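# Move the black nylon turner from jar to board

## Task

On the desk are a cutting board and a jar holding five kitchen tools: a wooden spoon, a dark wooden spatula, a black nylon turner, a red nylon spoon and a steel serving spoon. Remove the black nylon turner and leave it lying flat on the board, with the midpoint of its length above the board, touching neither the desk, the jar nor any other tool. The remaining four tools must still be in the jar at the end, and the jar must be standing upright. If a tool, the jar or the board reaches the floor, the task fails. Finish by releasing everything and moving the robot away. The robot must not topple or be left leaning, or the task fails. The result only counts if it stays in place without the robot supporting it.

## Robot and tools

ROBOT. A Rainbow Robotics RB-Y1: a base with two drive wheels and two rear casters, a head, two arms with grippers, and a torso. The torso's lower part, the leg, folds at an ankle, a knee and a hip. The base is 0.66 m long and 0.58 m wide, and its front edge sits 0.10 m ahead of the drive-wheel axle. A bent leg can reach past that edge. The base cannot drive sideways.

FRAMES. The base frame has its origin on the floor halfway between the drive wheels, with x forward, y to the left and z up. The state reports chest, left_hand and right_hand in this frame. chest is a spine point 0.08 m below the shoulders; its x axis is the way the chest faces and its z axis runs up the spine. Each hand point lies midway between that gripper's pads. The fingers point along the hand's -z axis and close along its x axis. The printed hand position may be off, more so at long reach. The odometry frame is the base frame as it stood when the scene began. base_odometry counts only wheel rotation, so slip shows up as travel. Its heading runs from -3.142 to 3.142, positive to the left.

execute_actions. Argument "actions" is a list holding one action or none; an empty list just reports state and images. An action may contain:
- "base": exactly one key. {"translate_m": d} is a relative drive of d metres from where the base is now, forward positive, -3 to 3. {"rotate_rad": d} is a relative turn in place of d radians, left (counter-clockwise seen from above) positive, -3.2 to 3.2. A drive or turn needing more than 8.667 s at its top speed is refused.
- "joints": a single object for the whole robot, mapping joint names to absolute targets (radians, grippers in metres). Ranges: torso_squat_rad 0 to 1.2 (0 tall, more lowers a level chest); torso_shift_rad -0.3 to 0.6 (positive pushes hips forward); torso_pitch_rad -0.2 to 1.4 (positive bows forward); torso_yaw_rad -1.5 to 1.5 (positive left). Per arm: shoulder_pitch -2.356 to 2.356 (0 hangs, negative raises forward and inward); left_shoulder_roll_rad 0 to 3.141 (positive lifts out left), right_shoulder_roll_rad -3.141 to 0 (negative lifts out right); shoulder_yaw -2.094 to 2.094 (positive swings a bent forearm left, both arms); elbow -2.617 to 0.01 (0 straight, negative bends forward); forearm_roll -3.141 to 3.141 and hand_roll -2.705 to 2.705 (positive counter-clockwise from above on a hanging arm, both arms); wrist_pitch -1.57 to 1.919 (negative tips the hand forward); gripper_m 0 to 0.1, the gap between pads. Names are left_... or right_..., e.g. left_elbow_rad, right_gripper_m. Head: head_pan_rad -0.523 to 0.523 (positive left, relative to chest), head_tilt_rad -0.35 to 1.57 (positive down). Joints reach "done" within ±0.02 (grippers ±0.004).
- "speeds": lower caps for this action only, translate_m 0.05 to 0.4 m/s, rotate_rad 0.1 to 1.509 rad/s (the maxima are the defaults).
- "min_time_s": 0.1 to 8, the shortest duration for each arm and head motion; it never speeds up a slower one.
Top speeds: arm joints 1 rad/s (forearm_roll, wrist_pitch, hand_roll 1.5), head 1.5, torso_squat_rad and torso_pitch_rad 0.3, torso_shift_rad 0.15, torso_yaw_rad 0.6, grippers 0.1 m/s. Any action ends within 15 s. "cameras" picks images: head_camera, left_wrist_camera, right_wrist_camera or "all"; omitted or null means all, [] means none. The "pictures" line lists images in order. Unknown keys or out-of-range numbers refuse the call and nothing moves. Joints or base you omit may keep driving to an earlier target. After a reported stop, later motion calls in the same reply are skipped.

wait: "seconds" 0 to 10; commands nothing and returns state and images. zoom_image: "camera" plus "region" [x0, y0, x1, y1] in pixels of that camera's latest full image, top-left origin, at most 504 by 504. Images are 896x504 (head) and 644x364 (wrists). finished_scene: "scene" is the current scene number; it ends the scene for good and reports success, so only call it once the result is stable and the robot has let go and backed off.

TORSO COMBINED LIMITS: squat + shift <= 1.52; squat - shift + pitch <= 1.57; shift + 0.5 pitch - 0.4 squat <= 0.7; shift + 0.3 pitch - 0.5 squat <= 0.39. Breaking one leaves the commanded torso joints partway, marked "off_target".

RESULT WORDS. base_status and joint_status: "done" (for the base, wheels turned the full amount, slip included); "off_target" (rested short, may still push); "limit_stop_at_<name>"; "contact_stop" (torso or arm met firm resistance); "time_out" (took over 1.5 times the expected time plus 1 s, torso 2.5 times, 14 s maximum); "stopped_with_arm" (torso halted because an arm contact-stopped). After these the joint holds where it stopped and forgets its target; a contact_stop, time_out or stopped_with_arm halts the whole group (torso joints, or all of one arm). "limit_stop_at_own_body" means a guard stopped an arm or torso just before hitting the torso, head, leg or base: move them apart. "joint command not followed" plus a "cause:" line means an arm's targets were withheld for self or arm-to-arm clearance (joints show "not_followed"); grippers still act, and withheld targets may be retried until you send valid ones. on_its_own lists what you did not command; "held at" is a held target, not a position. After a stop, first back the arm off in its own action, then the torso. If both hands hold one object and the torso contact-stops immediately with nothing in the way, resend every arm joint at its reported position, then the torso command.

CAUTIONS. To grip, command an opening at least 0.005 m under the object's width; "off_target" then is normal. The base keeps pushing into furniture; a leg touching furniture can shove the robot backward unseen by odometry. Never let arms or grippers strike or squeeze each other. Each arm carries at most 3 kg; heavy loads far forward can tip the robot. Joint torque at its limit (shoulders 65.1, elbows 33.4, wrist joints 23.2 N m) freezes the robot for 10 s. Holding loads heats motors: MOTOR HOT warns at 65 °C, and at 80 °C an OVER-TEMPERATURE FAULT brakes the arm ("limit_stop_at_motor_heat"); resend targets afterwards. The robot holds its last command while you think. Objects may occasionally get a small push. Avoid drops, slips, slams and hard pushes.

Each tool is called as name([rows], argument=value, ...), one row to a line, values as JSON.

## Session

execute_actions(actions=[], cameras=["head_camera"])

Scene clock: 0.00 s.
base_odometry: x=+0.000 y=+0.000 heading=+0.000 (m, m, rad; odometry frame)
base_status: not commanded
joint_positions: torso_squat_rad=+0.350 torso_shift_rad=+0.001 torso_pitch_rad=+0.001 torso_yaw_rad=-0.001 left_shoulder_pitch_rad=-0.019 left_shoulder_roll_rad=+0.028 left_shoulder_yaw_rad=-0.045 left_elbow_rad=-0.259 left_forearm_roll_rad=-0.030 left_wrist_pitch_rad=-0.035 left_hand_roll_rad=+0.010 left_gripper_m=+0.100 right_shoulder_pitch_rad=+0.041 right_shoulder_roll_rad=-0.015 right_shoulder_yaw_rad=+0.036 right_elbow_rad=-0.170 right_forearm_roll_rad=-0.022 right_wrist_pitch_rad=-0.034 right_hand_roll_rad=-0.007 right_gripper_m=+0.100 head_pan_rad=+0.000 head_tilt_rad=+0.401
joint_status: not commanded
chest: x=-0.2273 y=-0.0005 z=+1.2475 quat_wxyz=(+1.000, +0.000, +0.000, +0.000) (m; base frame)
left_hand: x=-0.0807 y=+0.2338 z=+0.5781 quat_wxyz=(+0.987, +0.012, -0.155, -0.038) (m; base frame)
right_hand: x=-0.1672 y=-0.2300 z=+0.5652 quat_wxyz=(+0.997, -0.005, -0.082, -0.003) (m; base frame)
pictures: head_camera
Images, in order (width x height): head_camera 896x504.

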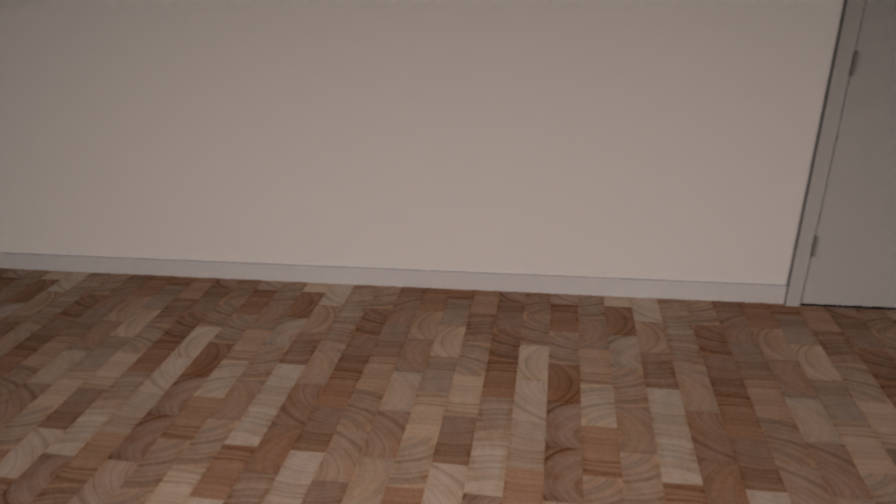

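execute_actions([
  {"base":{"rotate_rad":1.45},"joints":{"head_pan_rad":0.2}},
], cameras=["head_camera"])

Scene clock: 6.97 s.
base_odometry: x=+0.000 y=+0.000 heading=+1.450 (m, m, rad; odometry frame)
base_status: done
joint_positions: torso_squat_rad=+0.350 torso_shift_rad=+0.001 torso_pitch_rad=+0.001 torso_yaw_rad=-0.001 left_shoulder_pitch_rad=-0.019 left_shoulder_roll_rad=+0.028 left_shoulder_yaw_rad=-0.045 left_elbow_rad=-0.259 left_forearm_roll_rad=-0.030 left_wrist_pitch_rad=-0.035 left_hand_roll_rad=+0.010 left_gripper_m=+0.100 right_shoulder_pitch_rad=+0.041 right_shoulder_roll_rad=-0.015 right_shoulder_yaw_rad=+0.036 right_elbow_rad=-0.170 right_forearm_roll_rad=-0.022 right_wrist_pitch_rad=-0.034 right_hand_roll_rad=-0.007 right_gripper_m=+0.100 head_pan_rad=+0.200 head_tilt_rad=+0.401
joint_status: all done
chest: x=-0.2273 y=-0.0005 z=+1.2475 quat_wxyz=(+1.000, +0.000, +0.000, +0.000) (m; base frame)
left_hand: x=-0.0807 y=+0.2338 z=+0.5781 quat_wxyz=(+0.987, +0.012, -0.155, -0.038) (m; base frame)
right_hand: x=-0.1672 y=-0.2300 z=+0.5652 quat_wxyz=(+0.997, -0.005, -0.082, -0.003) (m; base frame)
pictures: head_camera
Images, in order (width x height): head_camera 896x504.

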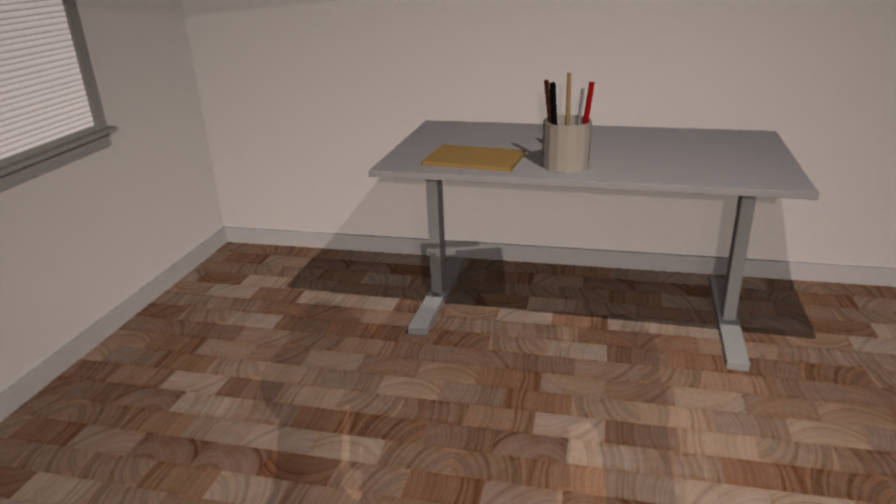

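execute_actions([
  {"base":{"translate_m":1.45},"joints":{"head_pan_rad":0,"head_tilt_rad":0.4,"torso_squat_rad":0.79,"left_shoulder_pitch_rad":-0.6,"left_elbow_rad":-1.49,"left_wrist_pitch_rad":0.52,"left_hand_roll_rad":-1.57,"left_shoulder_yaw_rad":0.15,"left_gripper_m":0.05,"right_shoulder_pitch_rad":0.3},"min_time_s":3},
], cameras=["head_camera","left_wrist_camera"])

Scene clock: 19.20 s.
base_odometry: x=+0.174 y=+1.439 heading=+1.451 (m, m, rad; odometry frame)
base_status: done
joint_positions: torso_squat_rad=+0.790 torso_shift_rad=+0.001 torso_pitch_rad=+0.001 torso_yaw_rad=-0.001 left_shoulder_pitch_rad=-0.600 left_shoulder_roll_rad=+0.028 left_shoulder_yaw_rad=+0.150 left_elbow_rad=-1.490 left_forearm_roll_rad=-0.030 left_wrist_pitch_rad=+0.520 left_hand_roll_rad=-1.570 left_gripper_m=+0.050 right_shoulder_pitch_rad=+0.300 right_shoulder_roll_rad=-0.015 right_shoulder_yaw_rad=+0.036 right_elbow_rad=-0.170 right_forearm_roll_rad=-0.022 right_wrist_pitch_rad=-0.034 right_hand_roll_rad=-0.007 right_gripper_m=+0.100 head_pan_rad=+0.000 head_tilt_rad=+0.400
joint_status: all done
chest: x=-0.2274 y=-0.0004 z=+1.0826 quat_wxyz=(+1.000, +0.000, +0.000, +0.000) (m; base frame)
left_hand: x=+0.4176 y=+0.1882 z=+1.0302 quat_wxyz=(+0.492, +0.488, -0.494, -0.525) (m; base frame)
right_hand: x=-0.3535 y=-0.2268 z=+0.4083 quat_wxyz=(+0.998, -0.009, +0.040, -0.046) (m; base frame)
pictures: head_camera, left_wrist_camera
Images, in order (width x height): head_camera 896x504, left_wrist_camera 644x364.

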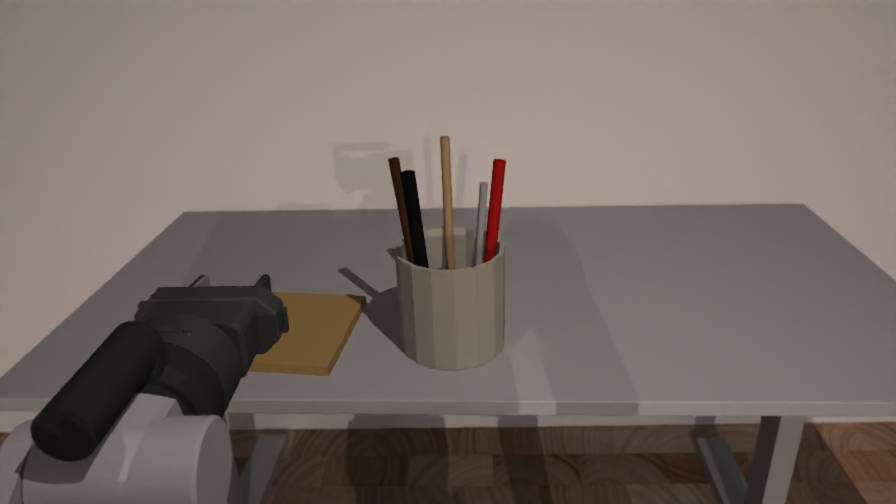

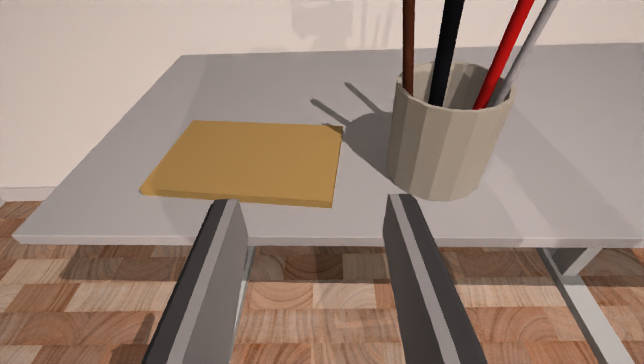

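execute_actions([
  {"base":{"rotate_rad":-0.2}},
], cameras=[])

execute_actions([
  {"base":{"translate_m":0.12}},
], cameras=["head_camera","left_wrist_camera"])

Scene clock: 26.87 s.
base_odometry: x=+0.174 y=+1.440 heading=+1.251 (m, m, rad; odometry frame)
base_status: done
joint_positions: torso_squat_rad=+0.790 torso_shift_rad=+0.001 torso_pitch_rad=+0.001 torso_yaw_rad=-0.001 left_shoulder_pitch_rad=-0.600 left_shoulder_roll_rad=+0.028 left_shoulder_yaw_rad=+0.150 left_elbow_rad=-1.490 left_forearm_roll_rad=-0.030 left_wrist_pitch_rad=+0.520 left_hand_roll_rad=-1.570 left_gripper_m=+0.050 right_shoulder_pitch_rad=+0.300 right_shoulder_roll_rad=-0.015 right_shoulder_yaw_rad=+0.036 right_elbow_rad=-0.170 right_forearm_roll_rad=-0.022 right_wrist_pitch_rad=-0.034 right_hand_roll_rad=-0.007 right_gripper_m=+0.100 head_pan_rad=+0.000 head_tilt_rad=+0.400
joint_status: not commanded
chest: x=-0.2274 y=-0.0004 z=+1.0826 quat_wxyz=(+1.000, +0.000, +0.000, +0.000) (m; base frame)
left_hand: x=+0.4176 y=+0.1883 z=+1.0302 quat_wxyz=(+0.492, +0.488, -0.494, -0.525) (m; base frame)
right_hand: x=-0.3536 y=-0.2268 z=+0.4083 quat_wxyz=(+0.998, -0.009, +0.040, -0.046) (m; base frame)
pictures: none
No camera images: the call's "cameras" was empty. Leave "cameras" out to get every camera's image.

Scene clock: 28.80 s.
base_odometry: x=+0.212 y=+1.554 heading=+1.250 (m, m, rad; odometry frame)
base_status: done
joint_positions: torso_squat_rad=+0.790 torso_shift_rad=+0.001 torso_pitch_rad=+0.001 torso_yaw_rad=-0.001 left_shoulder_pitch_rad=-0.600 left_shoulder_roll_rad=+0.028 left_shoulder_yaw_rad=+0.150 left_elbow_rad=-1.490 left_forearm_roll_rad=-0.030 left_wrist_pitch_rad=+0.520 left_hand_roll_rad=-1.570 left_gripper_m=+0.050 right_shoulder_pitch_rad=+0.300 right_shoulder_roll_rad=-0.015 right_shoulder_yaw_rad=+0.036 right_elbow_rad=-0.170 right_forearm_roll_rad=-0.022 right_wrist_pitch_rad=-0.034 right_hand_roll_rad=-0.007 right_gripper_m=+0.100 head_pan_rad=+0.000 head_tilt_rad=+0.400
joint_status: not commanded
chest: x=-0.2273 y=-0.0004 z=+1.0826 quat_wxyz=(+1.000, +0.000, +0.000, +0.000) (m; base frame)
left_hand: x=+0.4177 y=+0.1883 z=+1.0302 quat_wxyz=(+0.492, +0.488, -0.494, -0.525) (m; base frame)
right_hand: x=-0.3536 y=-0.2268 z=+0.4084 quat_wxyz=(+0.998, -0.009, +0.040, -0.046) (m; base frame)
pictures: head_camera, left_wrist_camera
Images, in order (width x height): head_camera 896x504, left_wrist_camera 644x364.

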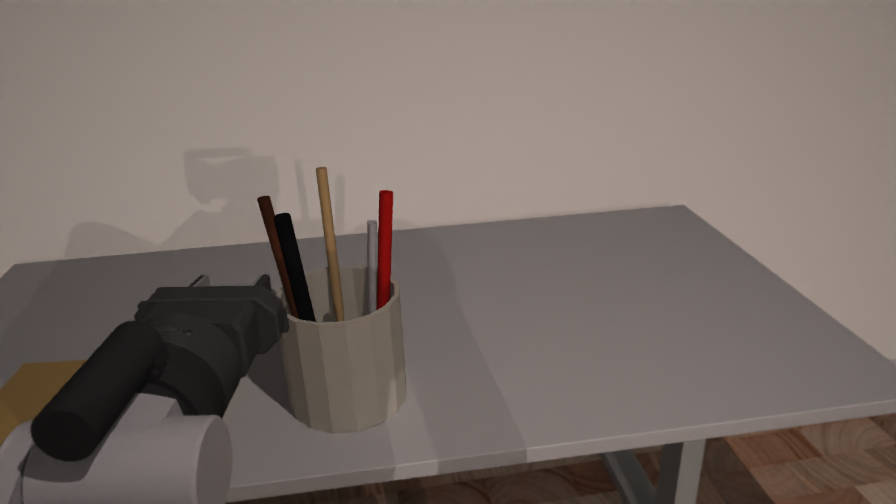

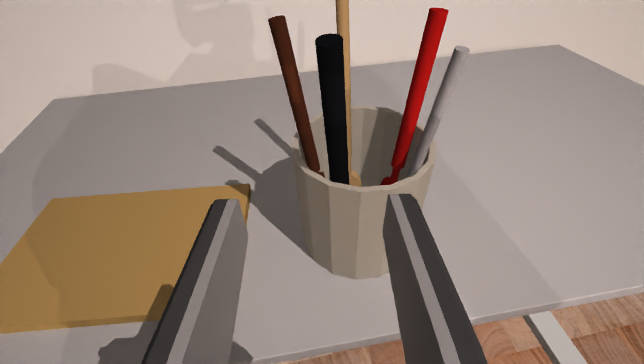

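execute_actions([
  {"base":{"translate_m":0.11},"joints":{"left_shoulder_yaw_rad":0.13,"left_gripper_m":0.045,"head_tilt_rad":0.55},"speeds":{"translate_m":0.15}},
], cameras=["head_camera","left_wrist_camera"])

Scene clock: 32.63 s.
base_odometry: x=+0.247 y=+1.658 heading=+1.249 (m, m, rad; odometry frame)
base_status: done
joint_positions: torso_squat_rad=+0.790 torso_shift_rad=+0.001 torso_pitch_rad=+0.001 torso_yaw_rad=-0.001 left_shoulder_pitch_rad=-0.600 left_shoulder_roll_rad=+0.028 left_shoulder_yaw_rad=+0.130 left_elbow_rad=-1.490 left_forearm_roll_rad=-0.030 left_wrist_pitch_rad=+0.520 left_hand_roll_rad=-1.570 left_gripper_m=+0.045 right_shoulder_pitch_rad=+0.300 right_shoulder_roll_rad=-0.015 right_shoulder_yaw_rad=+0.036 right_elbow_rad=-0.170 right_forearm_roll_rad=-0.022 right_wrist_pitch_rad=-0.034 right_hand_roll_rad=-0.007 right_gripper_m=+0.100 head_pan_rad=+0.000 head_tilt_rad=+0.550
joint_status: all done
chest: x=-0.2273 y=-0.0004 z=+1.0826 quat_wxyz=(+1.000, +0.000, +0.000, +0.000) (m; base frame)
left_hand: x=+0.4172 y=+0.1790 z=+1.0301 quat_wxyz=(+0.485, +0.487, -0.496, -0.531) (m; base frame)
right_hand: x=-0.3536 y=-0.2268 z=+0.4084 quat_wxyz=(+0.998, -0.009, +0.040, -0.046) (m; base frame)
pictures: head_camera, left_wrist_camera
Images, in order (width x height): head_camera 896x504, left_wrist_camera 644x364.

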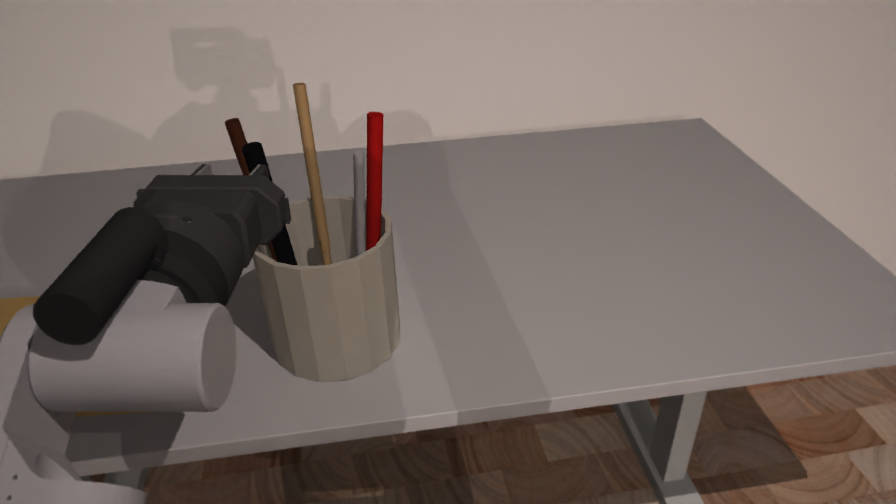

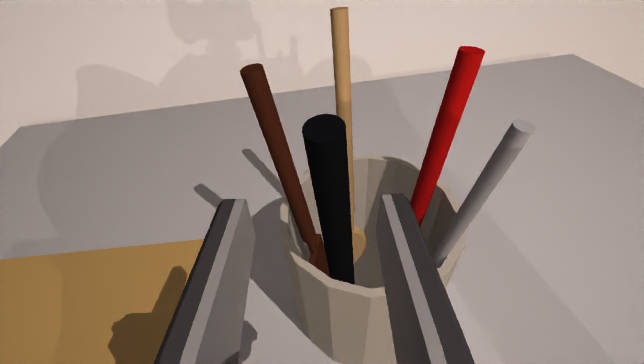

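execute_actions([
  {"base":{"translate_m":0.055},"joints":{"left_shoulder_yaw_rad":0.115,"torso_squat_rad":0.825},"speeds":{"translate_m":0.1}},
], cameras=["left_wrist_camera"])

Scene clock: 38.23 s.
base_odometry: x=+0.264 y=+1.710 heading=+1.248 (m, m, rad; odometry frame)
base_status: done
joint_positions: torso_squat_rad=+0.825 torso_shift_rad=+0.001 torso_pitch_rad=+0.001 torso_yaw_rad=-0.001 left_shoulder_pitch_rad=-0.600 left_shoulder_roll_rad=+0.028 left_shoulder_yaw_rad=+0.115 left_elbow_rad=-1.490 left_forearm_roll_rad=-0.030 left_wrist_pitch_rad=+0.520 left_hand_roll_rad=-1.570 left_gripper_m=+0.045 right_shoulder_pitch_rad=+0.300 right_shoulder_roll_rad=-0.015 right_shoulder_yaw_rad=+0.036 right_elbow_rad=-0.170 right_forearm_roll_rad=-0.022 right_wrist_pitch_rad=-0.034 right_hand_roll_rad=-0.007 right_gripper_m=+0.100 head_pan_rad=+0.000 head_tilt_rad=+0.550
joint_status: all done
chest: x=-0.2274 y=-0.0004 z=+1.0649 quat_wxyz=(+1.000, +0.000, +0.000, +0.000) (m; base frame)
left_hand: x=+0.4165 y=+0.1720 z=+1.0125 quat_wxyz=(+0.479, +0.486, -0.497, -0.536) (m; base frame)
right_hand: x=-0.3537 y=-0.2268 z=+0.3906 quat_wxyz=(+0.998, -0.009, +0.040, -0.046) (m; base frame)
pictures: left_wrist_camera
Images, in order (width x height): left_wrist_camera 644x364.

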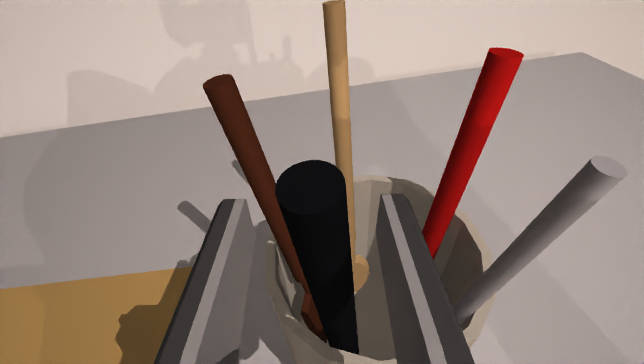

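Handle leans toward me; a little further.

execute_actions([
  {"base":{"translate_m":0.015},"speeds":{"translate_m":0.1}},
], cameras=[])

execute_actions([
  {"joints":{"left_gripper_m":0.0}},
], cameras=["left_wrist_camera"])

execute_actions([
  {"joints":{"torso_squat_rad":0.65,"head_tilt_rad":0.7,"head_pan_rad":0.1}},
], cameras=["head_camera","left_wrist_camera"])

Scene clock: 44.20 s.
base_odometry: x=+0.269 y=+1.724 heading=+1.247 (m, m, rad; odometry frame)
base_status: done
joint_positions: torso_squat_rad=+0.825 torso_shift_rad=+0.001 torso_pitch_rad=+0.001 torso_yaw_rad=-0.001 left_shoulder_pitch_rad=-0.600 left_shoulder_roll_rad=+0.028 left_shoulder_yaw_rad=+0.115 left_elbow_rad=-1.490 left_forearm_roll_rad=-0.030 left_wrist_pitch_rad=+0.520 left_hand_roll_rad=-1.570 left_gripper_m=+0.045 right_shoulder_pitch_rad=+0.300 right_shoulder_roll_rad=-0.015 right_shoulder_yaw_rad=+0.036 right_elbow_rad=-0.170 right_forearm_roll_rad=-0.022 right_wrist_pitch_rad=-0.034 right_hand_roll_rad=-0.007 right_gripper_m=+0.100 head_pan_rad=+0.000 head_tilt_rad=+0.550
joint_status: not commanded
chest: x=-0.2273 y=-0.0004 z=+1.0649 quat_wxyz=(+1.000, +0.000, +0.000, +0.000) (m; base frame)
left_hand: x=+0.4166 y=+0.1720 z=+1.0124 quat_wxyz=(+0.479, +0.485, -0.497, -0.536) (m; base frame)
right_hand: x=-0.3536 y=-0.2268 z=+0.3907 quat_wxyz=(+0.998, -0.009, +0.040, -0.046) (m; base frame)
pictures: none
No camera images: the call's "cameras" was empty. Leave "cameras" out to get every camera's image.

Scene clock: 45.13 s.
base_odometry: x=+0.269 y=+1.724 heading=+1.247 (m, m, rad; odometry frame)
base_status: not commanded
joint_positions: torso_squat_rad=+0.825 torso_shift_rad=+0.001 torso_pitch_rad=+0.001 torso_yaw_rad=-0.001 left_shoulder_pitch_rad=-0.600 left_shoulder_roll_rad=+0.028 left_shoulder_yaw_rad=+0.115 left_elbow_rad=-1.490 left_forearm_roll_rad=-0.030 left_wrist_pitch_rad=+0.520 left_hand_roll_rad=-1.570 left_gripper_m=+0.019 right_shoulder_pitch_rad=+0.300 right_shoulder_roll_rad=-0.015 right_shoulder_yaw_rad=+0.036 right_elbow_rad=-0.170 right_forearm_roll_rad=-0.022 right_wrist_pitch_rad=-0.034 right_hand_roll_rad=-0.007 right_gripper_m=+0.100 head_pan_rad=+0.000 head_tilt_rad=+0.550
joint_status: left_gripper_m off_target (ended at +0.019, target +0.000)
chest: x=-0.2273 y=-0.0004 z=+1.0649 quat_wxyz=(+1.000, +0.000, +0.000, +0.000) (m; base frame)
left_hand: x=+0.4166 y=+0.1720 z=+1.0124 quat_wxyz=(+0.479, +0.485, -0.497, -0.536) (m; base frame)
right_hand: x=-0.3536 y=-0.2268 z=+0.3907 quat_wxyz=(+0.998, -0.009, +0.040, -0.046) (m; base frame)
pictures: left_wrist_camera
Images, in order (width x height): left_wrist_camera 644x364.

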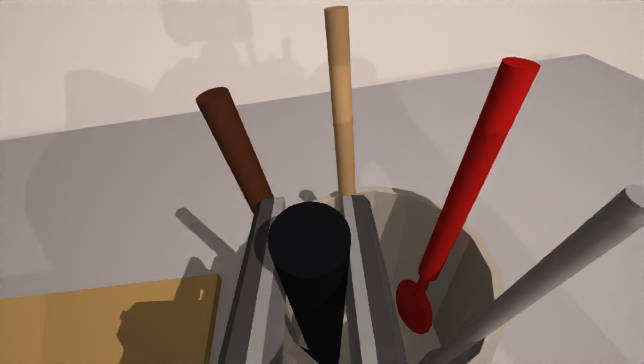

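Scene clock: 46.50 s.
base_odometry: x=+0.269 y=+1.724 heading=+1.247 (m, m, rad; odometry frame)
base_status: not commanded
joint_positions: torso_squat_rad=+0.650 torso_shift_rad=+0.001 torso_pitch_rad=+0.001 torso_yaw_rad=-0.001 left_shoulder_pitch_rad=-0.600 left_shoulder_roll_rad=+0.028 left_shoulder_yaw_rad=+0.115 left_elbow_rad=-1.490 left_forearm_roll_rad=-0.030 left_wrist_pitch_rad=+0.520 left_hand_roll_rad=-1.570 left_gripper_m=+0.019 right_shoulder_pitch_rad=+0.300 right_shoulder_roll_rad=-0.015 right_shoulder_yaw_rad=+0.036 right_elbow_rad=-0.170 right_forearm_roll_rad=-0.022 right_wrist_pitch_rad=-0.034 right_hand_roll_rad=-0.007 right_gripper_m=+0.100 head_pan_rad=+0.100 head_tilt_rad=+0.700
joint_status: all done
chest: x=-0.2273 y=-0.0004 z=+1.1472 quat_wxyz=(+1.000, +0.000, +0.001, +0.000) (m; base frame)
left_hand: x=+0.4167 y=+0.1719 z=+1.0945 quat_wxyz=(+0.479, +0.485, -0.497, -0.536) (m; base frame)
right_hand: x=-0.3536 y=-0.2268 z=+0.4729 quat_wxyz=(+0.998, -0.009, +0.040, -0.046) (m; base frame)
pictures: head_camera, left_wrist_camera
Images, in order (width x height): head_camera 896x504, left_wrist_camera 644x364.

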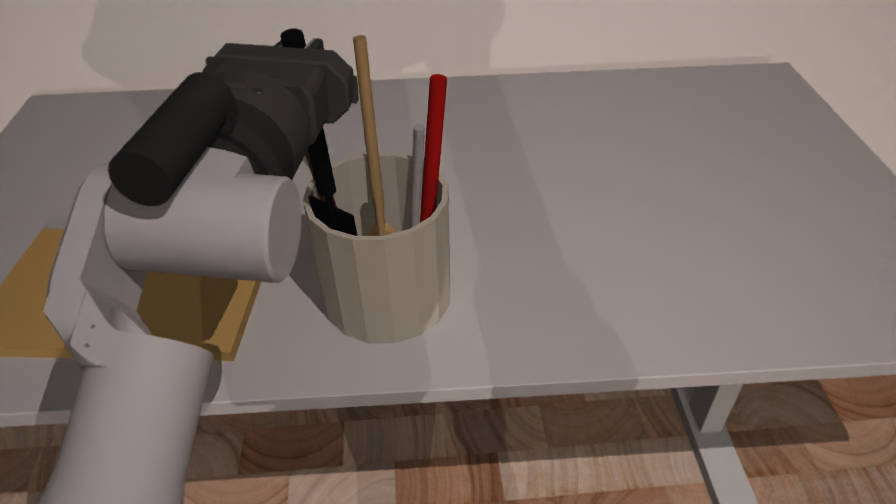

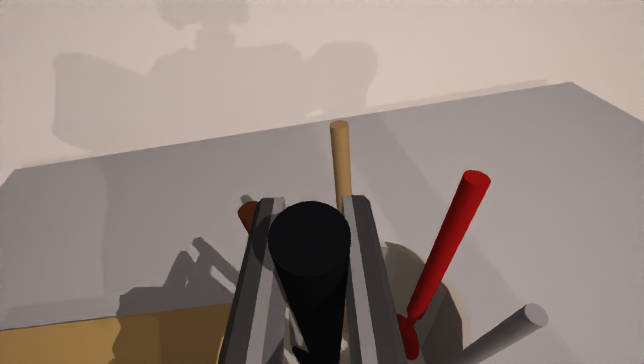

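execute_actions([
  {"joints":{"torso_squat_rad":0.45}},
], cameras=["head_camera"])

execute_actions([
  {"joints":{"torso_squat_rad":0.05,"head_tilt_rad":0.8}},
], cameras=["head_camera"])

Scene clock: 53.30 s.
base_odometry: x=+0.269 y=+1.724 heading=+1.247 (m, m, rad; odometry frame)
base_status: not commanded
joint_positions: torso_squat_rad=+0.450 torso_shift_rad=+0.001 torso_pitch_rad=+0.001 torso_yaw_rad=-0.001 left_shoulder_pitch_rad=-0.600 left_shoulder_roll_rad=+0.028 left_shoulder_yaw_rad=+0.115 left_elbow_rad=-1.490 left_forearm_roll_rad=-0.030 left_wrist_pitch_rad=+0.520 left_hand_roll_rad=-1.570 left_gripper_m=+0.019 right_shoulder_pitch_rad=+0.300 right_shoulder_roll_rad=-0.015 right_shoulder_yaw_rad=+0.036 right_elbow_rad=-0.170 right_forearm_roll_rad=-0.022 right_wrist_pitch_rad=-0.034 right_hand_roll_rad=-0.007 right_gripper_m=+0.100 head_pan_rad=+0.100 head_tilt_rad=+0.700
joint_status: all done
chest: x=-0.2272 y=-0.0005 z=+1.2202 quat_wxyz=(+1.000, +0.000, +0.001, +0.000) (m; base frame)
left_hand: x=+0.4167 y=+0.1719 z=+1.1676 quat_wxyz=(+0.479, +0.485, -0.497, -0.536) (m; base frame)
right_hand: x=-0.3536 y=-0.2269 z=+0.5460 quat_wxyz=(+0.998, -0.009, +0.040, -0.046) (m; base frame)
pictures: head_camera
Images, in order (width x height): head_camera 896x504.

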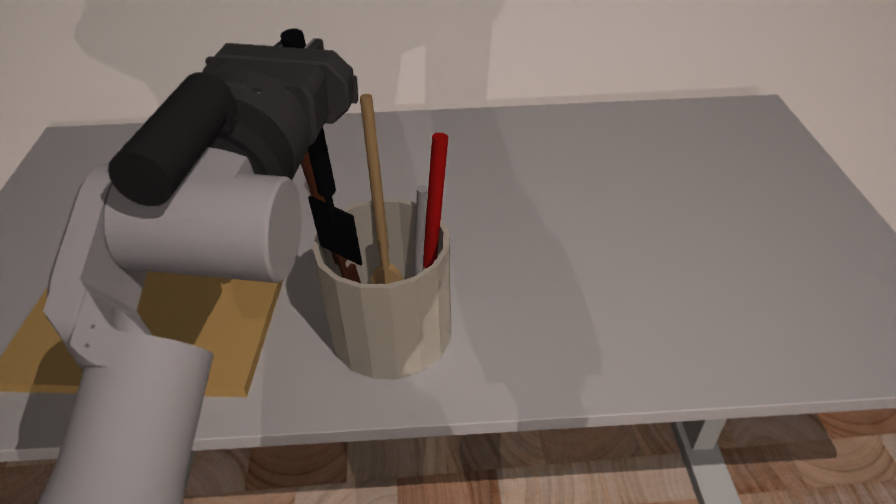

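Scene clock: 55.40 s.
base_odometry: x=+0.269 y=+1.724 heading=+1.247 (m, m, rad; odometry frame)
base_status: not commanded
joint_positions: torso_squat_rad=+0.050 torso_shift_rad=+0.001 torso_pitch_rad=+0.001 torso_yaw_rad=-0.001 left_shoulder_pitch_rad=-0.600 left_shoulder_roll_rad=+0.028 left_shoulder_yaw_rad=+0.115 left_elbow_rad=-1.490 left_forearm_roll_rad=-0.030 left_wrist_pitch_rad=+0.520 left_hand_roll_rad=-1.570 left_gripper_m=+0.019 right_shoulder_pitch_rad=+0.300 right_shoulder_roll_rad=-0.015 right_shoulder_yaw_rad=+0.036 right_elbow_rad=-0.170 right_forearm_roll_rad=-0.022 right_wrist_pitch_rad=-0.034 right_hand_roll_rad=-0.007 right_gripper_m=+0.100 head_pan_rad=+0.100 head_tilt_rad=+0.800
joint_status: all done
chest: x=-0.2272 y=-0.0005 z=+1.2891 quat_wxyz=(+1.000, +0.000, +0.001, +0.000) (m; base frame)
left_hand: x=+0.4168 y=+0.1719 z=+1.2364 quat_wxyz=(+0.479, +0.485, -0.497, -0.536) (m; base frame)
right_hand: x=-0.3535 y=-0.2269 z=+0.6148 quat_wxyz=(+0.998, -0.009, +0.040, -0.046) (m; base frame)
pictures: head_camera
Images, in order (width x height): head_camera 896x504.

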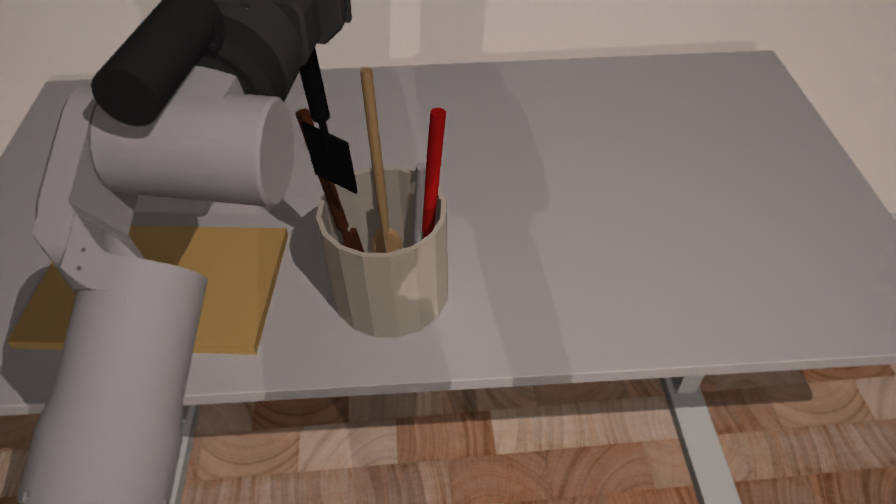

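execute_actions([
  {"base":{"translate_m":-0.08},"joints":{"left_shoulder_pitch_rad":-0.85,"left_wrist_pitch_rad":0.85},"min_time_s":1.5},
], cameras=["head_camera"])

execute_actions([
  {"base":{"rotate_rad":0.51},"joints":{"head_pan_rad":0.0}},
], cameras=["head_camera"])

Scene clock: 66.90 s.
base_odometry: x=+0.244 y=+1.649 heading=+1.249 (m, m, rad; odometry frame)
base_status: done
joint_positions: torso_squat_rad=+0.050 torso_shift_rad=+0.001 torso_pitch_rad=+0.001 torso_yaw_rad=-0.001 left_shoulder_pitch_rad=-0.850 left_shoulder_roll_rad=+0.028 left_shoulder_yaw_rad=+0.115 left_elbow_rad=-1.490 left_forearm_roll_rad=-0.030 left_wrist_pitch_rad=+0.850 left_hand_roll_rad=-1.570 left_gripper_m=+0.019 right_shoulder_pitch_rad=+0.300 right_shoulder_roll_rad=-0.015 right_shoulder_yaw_rad=+0.036 right_elbow_rad=-0.170 right_forearm_roll_rad=-0.022 right_wrist_pitch_rad=-0.034 right_hand_roll_rad=-0.007 right_gripper_m=+0.100 head_pan_rad=+0.100 head_tilt_rad=+0.800
joint_status: all done
chest: x=-0.2274 y=-0.0005 z=+1.2891 quat_wxyz=(+1.000, +0.000, +0.000, +0.000) (m; base frame)
left_hand: x=+0.4267 y=+0.1211 z=+1.3137 quat_wxyz=(+0.475, +0.451, -0.481, -0.582) (m; base frame)
right_hand: x=-0.3536 y=-0.2269 z=+0.6148 quat_wxyz=(+0.998, -0.009, +0.040, -0.046) (m; base frame)
pictures: head_camera
Images, in order (width x height): head_camera 896x504.

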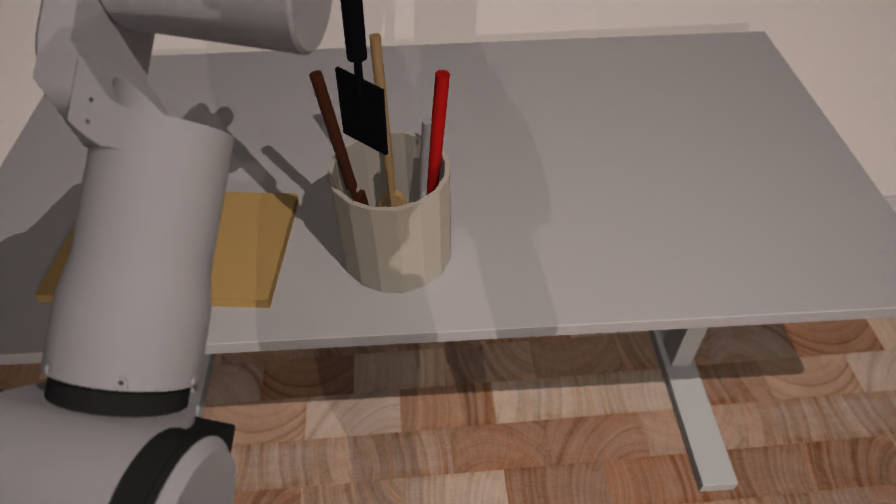

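Scene clock: 69.23 s.
base_odometry: x=+0.244 y=+1.648 heading=+1.759 (m, m, rad; odometry frame)
base_status: done
joint_positions: torso_squat_rad=+0.050 torso_shift_rad=+0.001 torso_pitch_rad=+0.001 torso_yaw_rad=-0.001 left_shoulder_pitch_rad=-0.850 left_shoulder_roll_rad=+0.028 left_shoulder_yaw_rad=+0.115 left_elbow_rad=-1.490 left_forearm_roll_rad=-0.030 left_wrist_pitch_rad=+0.850 left_hand_roll_rad=-1.570 left_gripper_m=+0.019 right_shoulder_pitch_rad=+0.300 right_shoulder_roll_rad=-0.015 right_shoulder_yaw_rad=+0.036 right_elbow_rad=-0.170 right_forearm_roll_rad=-0.022 right_wrist_pitch_rad=-0.034 right_hand_roll_rad=-0.007 right_gripper_m=+0.100 head_pan_rad=+0.000 head_tilt_rad=+0.800
joint_status: all done
chest: x=-0.2274 y=-0.0005 z=+1.2891 quat_wxyz=(+1.000, +0.000, +0.000, +0.000) (m; base frame)
left_hand: x=+0.4267 y=+0.1210 z=+1.3138 quat_wxyz=(+0.475, +0.451, -0.481, -0.582) (m; base frame)
right_hand: x=-0.3536 y=-0.2269 z=+0.6148 quat_wxyz=(+0.998, -0.009, +0.040, -0.046) (m; base frame)
pictures: head_camera
Images, in order (width x height): head_camera 896x504.

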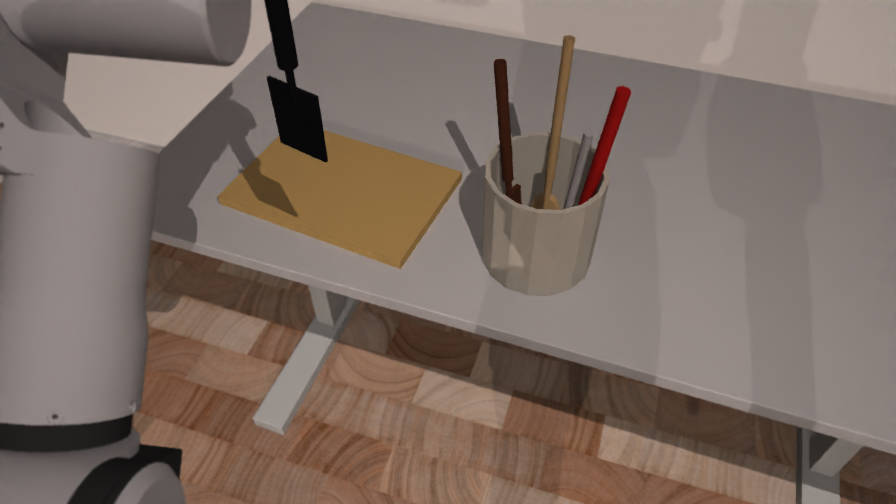

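execute_actions([
  {"base":{"translate_m":0.35},"joints":{"left_shoulder_pitch_rad":-1.15,"left_shoulder_roll_rad":0.35,"left_shoulder_yaw_rad":0.2,"left_elbow_rad":-0.9,"left_wrist_pitch_rad":1.6,"left_hand_roll_rad":-0.9,"left_forearm_roll_rad":0.15},"min_time_s":2},
], cameras=["head_camera"])

execute_actions([
  {"joints":{"torso_pitch_rad":0.3,"left_elbow_rad":-0.7,"left_wrist_pitch_rad":1.5,"head_tilt_rad":0.7,"head_pan_rad":0.2}},
], cameras=["head_camera","left_wrist_camera"])

Scene clock: 79.10 s.
base_odometry: x=+0.178 y=+1.992 heading=+1.760 (m, m, rad; odometry frame)
base_status: done
joint_positions: torso_squat_rad=+0.050 torso_shift_rad=+0.001 torso_pitch_rad=+0.001 torso_yaw_rad=-0.001 left_shoulder_pitch_rad=-1.150 left_shoulder_roll_rad=+0.350 left_shoulder_yaw_rad=+0.200 left_elbow_rad=-0.900 left_forearm_roll_rad=+0.150 left_wrist_pitch_rad=+1.600 left_hand_roll_rad=-0.900 left_gripper_m=+0.019 right_shoulder_pitch_rad=+0.300 right_shoulder_roll_rad=-0.015 right_shoulder_yaw_rad=+0.036 right_elbow_rad=-0.170 right_forearm_roll_rad=-0.022 right_wrist_pitch_rad=-0.034 right_hand_roll_rad=-0.007 right_gripper_m=+0.100 head_pan_rad=+0.000 head_tilt_rad=+0.800
joint_status: all done
chest: x=-0.2272 y=-0.0005 z=+1.2891 quat_wxyz=(+1.000, +0.000, +0.000, +0.000) (m; base frame)
left_hand: x=+0.3804 y=+0.2662 z=+1.1791 quat_wxyz=(+0.877, +0.116, -0.199, -0.423) (m; base frame)
right_hand: x=-0.3535 y=-0.2269 z=+0.6148 quat_wxyz=(+0.998, -0.009, +0.040, -0.046) (m; base frame)
pictures: head_camera
Images, in order (width x height): head_camera 896x504.

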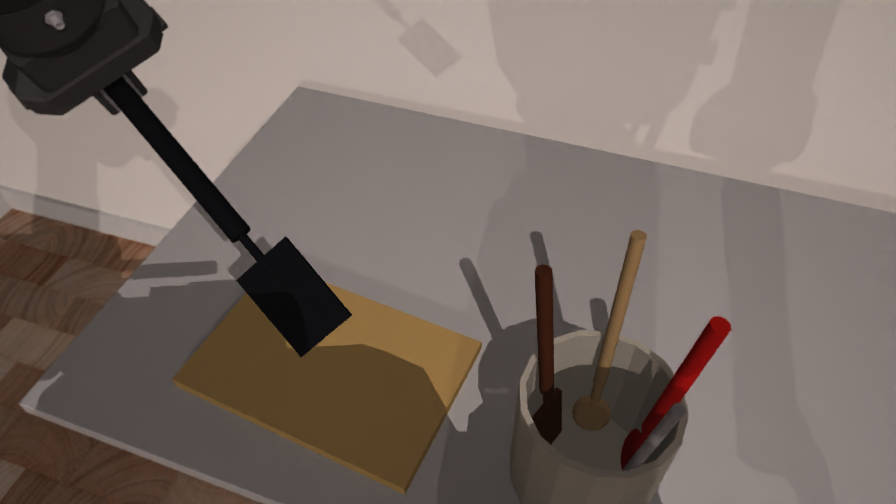

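Scene clock: 80.87 s.
base_odometry: x=+0.178 y=+1.992 heading=+1.760 (m, m, rad; odometry frame)
base_status: not commanded
joint_positions: torso_squat_rad=+0.050 torso_shift_rad=+0.001 torso_pitch_rad=+0.300 torso_yaw_rad=-0.001 left_shoulder_pitch_rad=-1.150 left_shoulder_roll_rad=+0.350 left_shoulder_yaw_rad=+0.200 left_elbow_rad=-0.700 left_forearm_roll_rad=+0.150 left_wrist_pitch_rad=+1.500 left_hand_roll_rad=-0.900 left_gripper_m=+0.019 right_shoulder_pitch_rad=+0.300 right_shoulder_roll_rad=-0.015 right_shoulder_yaw_rad=+0.036 right_elbow_rad=-0.170 right_forearm_roll_rad=-0.022 right_wrist_pitch_rad=-0.034 right_hand_roll_rad=-0.007 right_gripper_m=+0.100 head_pan_rad=+0.200 head_tilt_rad=+0.700
joint_status: all done
chest: x=-0.1361 y=-0.0005 z=+1.2752 quat_wxyz=(+0.989, +0.000, +0.149, +0.000) (m; base frame)
left_hand: x=+0.3883 y=+0.2756 z=+0.9382 quat_wxyz=(+0.906, +0.030, -0.023, -0.422) (m; base frame)
right_hand: x=-0.4553 y=-0.2270 z=+0.6681 quat_wxyz=(+0.981, -0.016, +0.188, -0.044) (m; base frame)
pictures: head_camera, left_wrist_camera
Images, in order (width x height): head_camera 896x504, left_wrist_camera 644x364.

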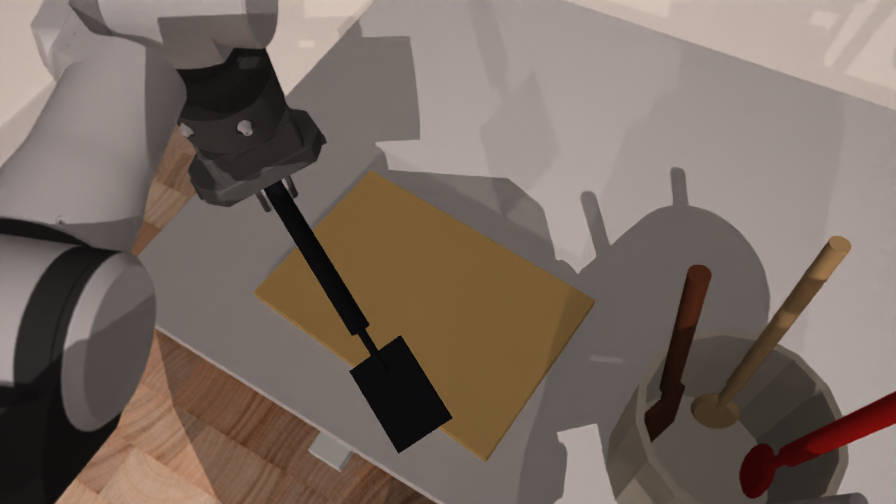

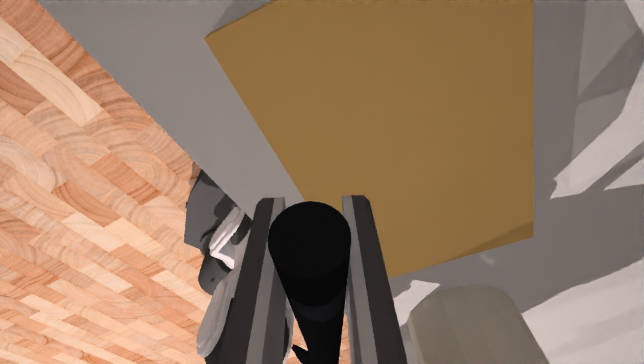

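execute_actions([
  {"joints":{"torso_squat_rad":0.45,"left_hand_roll_rad":-0.4,"left_forearm_roll_rad":0.25,"torso_yaw_rad":0.04}},
], cameras=["head_camera","left_wrist_camera"])

Scene clock: 86.73 s.
base_odometry: x=+0.178 y=+1.992 heading=+1.760 (m, m, rad; odometry frame)
base_status: not commanded
joint_positions: torso_squat_rad=+0.450 torso_shift_rad=+0.001 torso_pitch_rad=+0.300 torso_yaw_rad=+0.040 left_shoulder_pitch_rad=-1.150 left_shoulder_roll_rad=+0.350 left_shoulder_yaw_rad=+0.200 left_elbow_rad=-0.700 left_forearm_roll_rad=+0.250 left_wrist_pitch_rad=+1.500 left_hand_roll_rad=-0.400 left_gripper_m=+0.019 right_shoulder_pitch_rad=+0.300 right_shoulder_roll_rad=-0.015 right_shoulder_yaw_rad=+0.036 right_elbow_rad=-0.170 right_forearm_roll_rad=-0.022 right_wrist_pitch_rad=-0.034 right_hand_roll_rad=-0.007 right_gripper_m=+0.100 head_pan_rad=+0.200 head_tilt_rad=+0.700
joint_status: all done
chest: x=-0.1362 y=-0.0005 z=+1.2064 quat_wxyz=(+0.989, +0.003, +0.149, +0.020) (m; base frame)
left_hand: x=+0.3785 y=+0.2770 z=+0.8730 quat_wxyz=(+0.986, -0.019, -0.039, -0.164) (m; base frame)
right_hand: x=-0.4464 y=-0.2319 z=+0.5964 quat_wxyz=(+0.982, -0.014, +0.188, -0.024) (m; base frame)
pictures: head_camera, left_wrist_camera
Images, in order (width x height): head_camera 896x504, left_wrist_camera 644x364.

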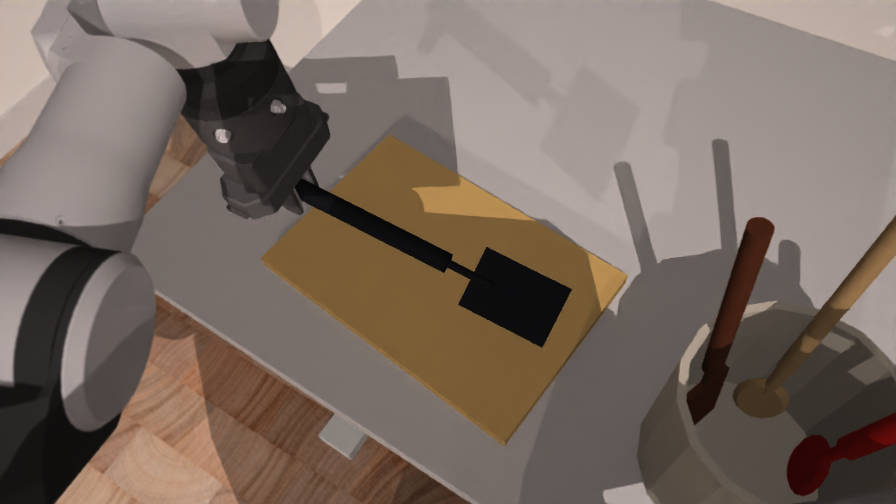

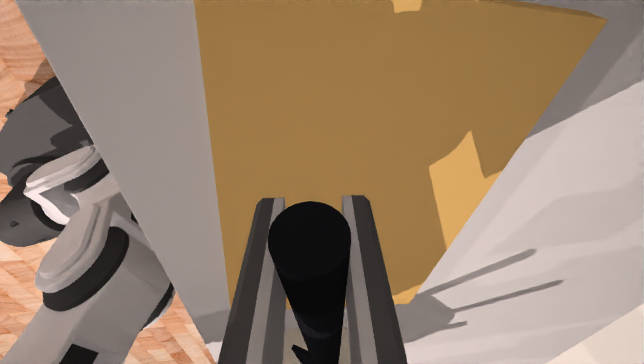

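execute_actions([
  {"base":{"translate_m":0.02},"joints":{"torso_squat_rad":0.63,"left_hand_roll_rad":-0.45}},
], cameras=["head_camera","left_wrist_camera"])

Scene clock: 90.17 s.
base_odometry: x=+0.174 y=+2.012 heading=+1.760 (m, m, rad; odometry frame)
base_status: done
joint_positions: torso_squat_rad=+0.630 torso_shift_rad=+0.001 torso_pitch_rad=+0.300 torso_yaw_rad=+0.040 left_shoulder_pitch_rad=-1.150 left_shoulder_roll_rad=+0.350 left_shoulder_yaw_rad=+0.200 left_elbow_rad=-0.700 left_forearm_roll_rad=+0.250 left_wrist_pitch_rad=+1.500 left_hand_roll_rad=-0.450 left_gripper_m=+0.019 right_shoulder_pitch_rad=+0.300 right_shoulder_roll_rad=-0.015 right_shoulder_yaw_rad=+0.036 right_elbow_rad=-0.170 right_forearm_roll_rad=-0.022 right_wrist_pitch_rad=-0.034 right_hand_roll_rad=-0.007 right_gripper_m=+0.100 head_pan_rad=+0.200 head_tilt_rad=+0.700
joint_status: all done
chest: x=-0.1363 y=-0.0005 z=+1.1417 quat_wxyz=(+0.989, +0.003, +0.149, +0.020) (m; base frame)
left_hand: x=+0.3785 y=+0.2771 z=+0.8083 quat_wxyz=(+0.981, -0.018, -0.040, -0.188) (m; base frame)
right_hand: x=-0.4465 y=-0.2318 z=+0.5318 quat_wxyz=(+0.982, -0.014, +0.188, -0.024) (m; base frame)
pictures: head_camera, left_wrist_camera
Images, in order (width x height): head_camera 896x504, left_wrist_camera 644x364.

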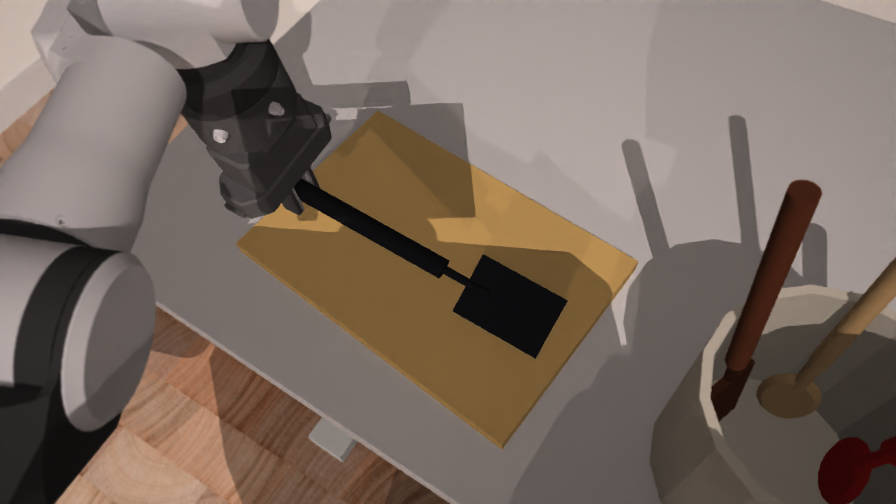

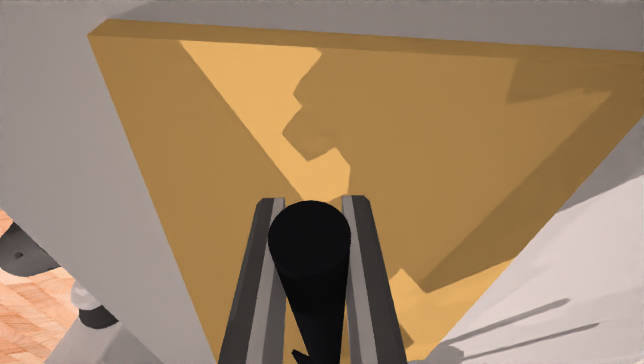

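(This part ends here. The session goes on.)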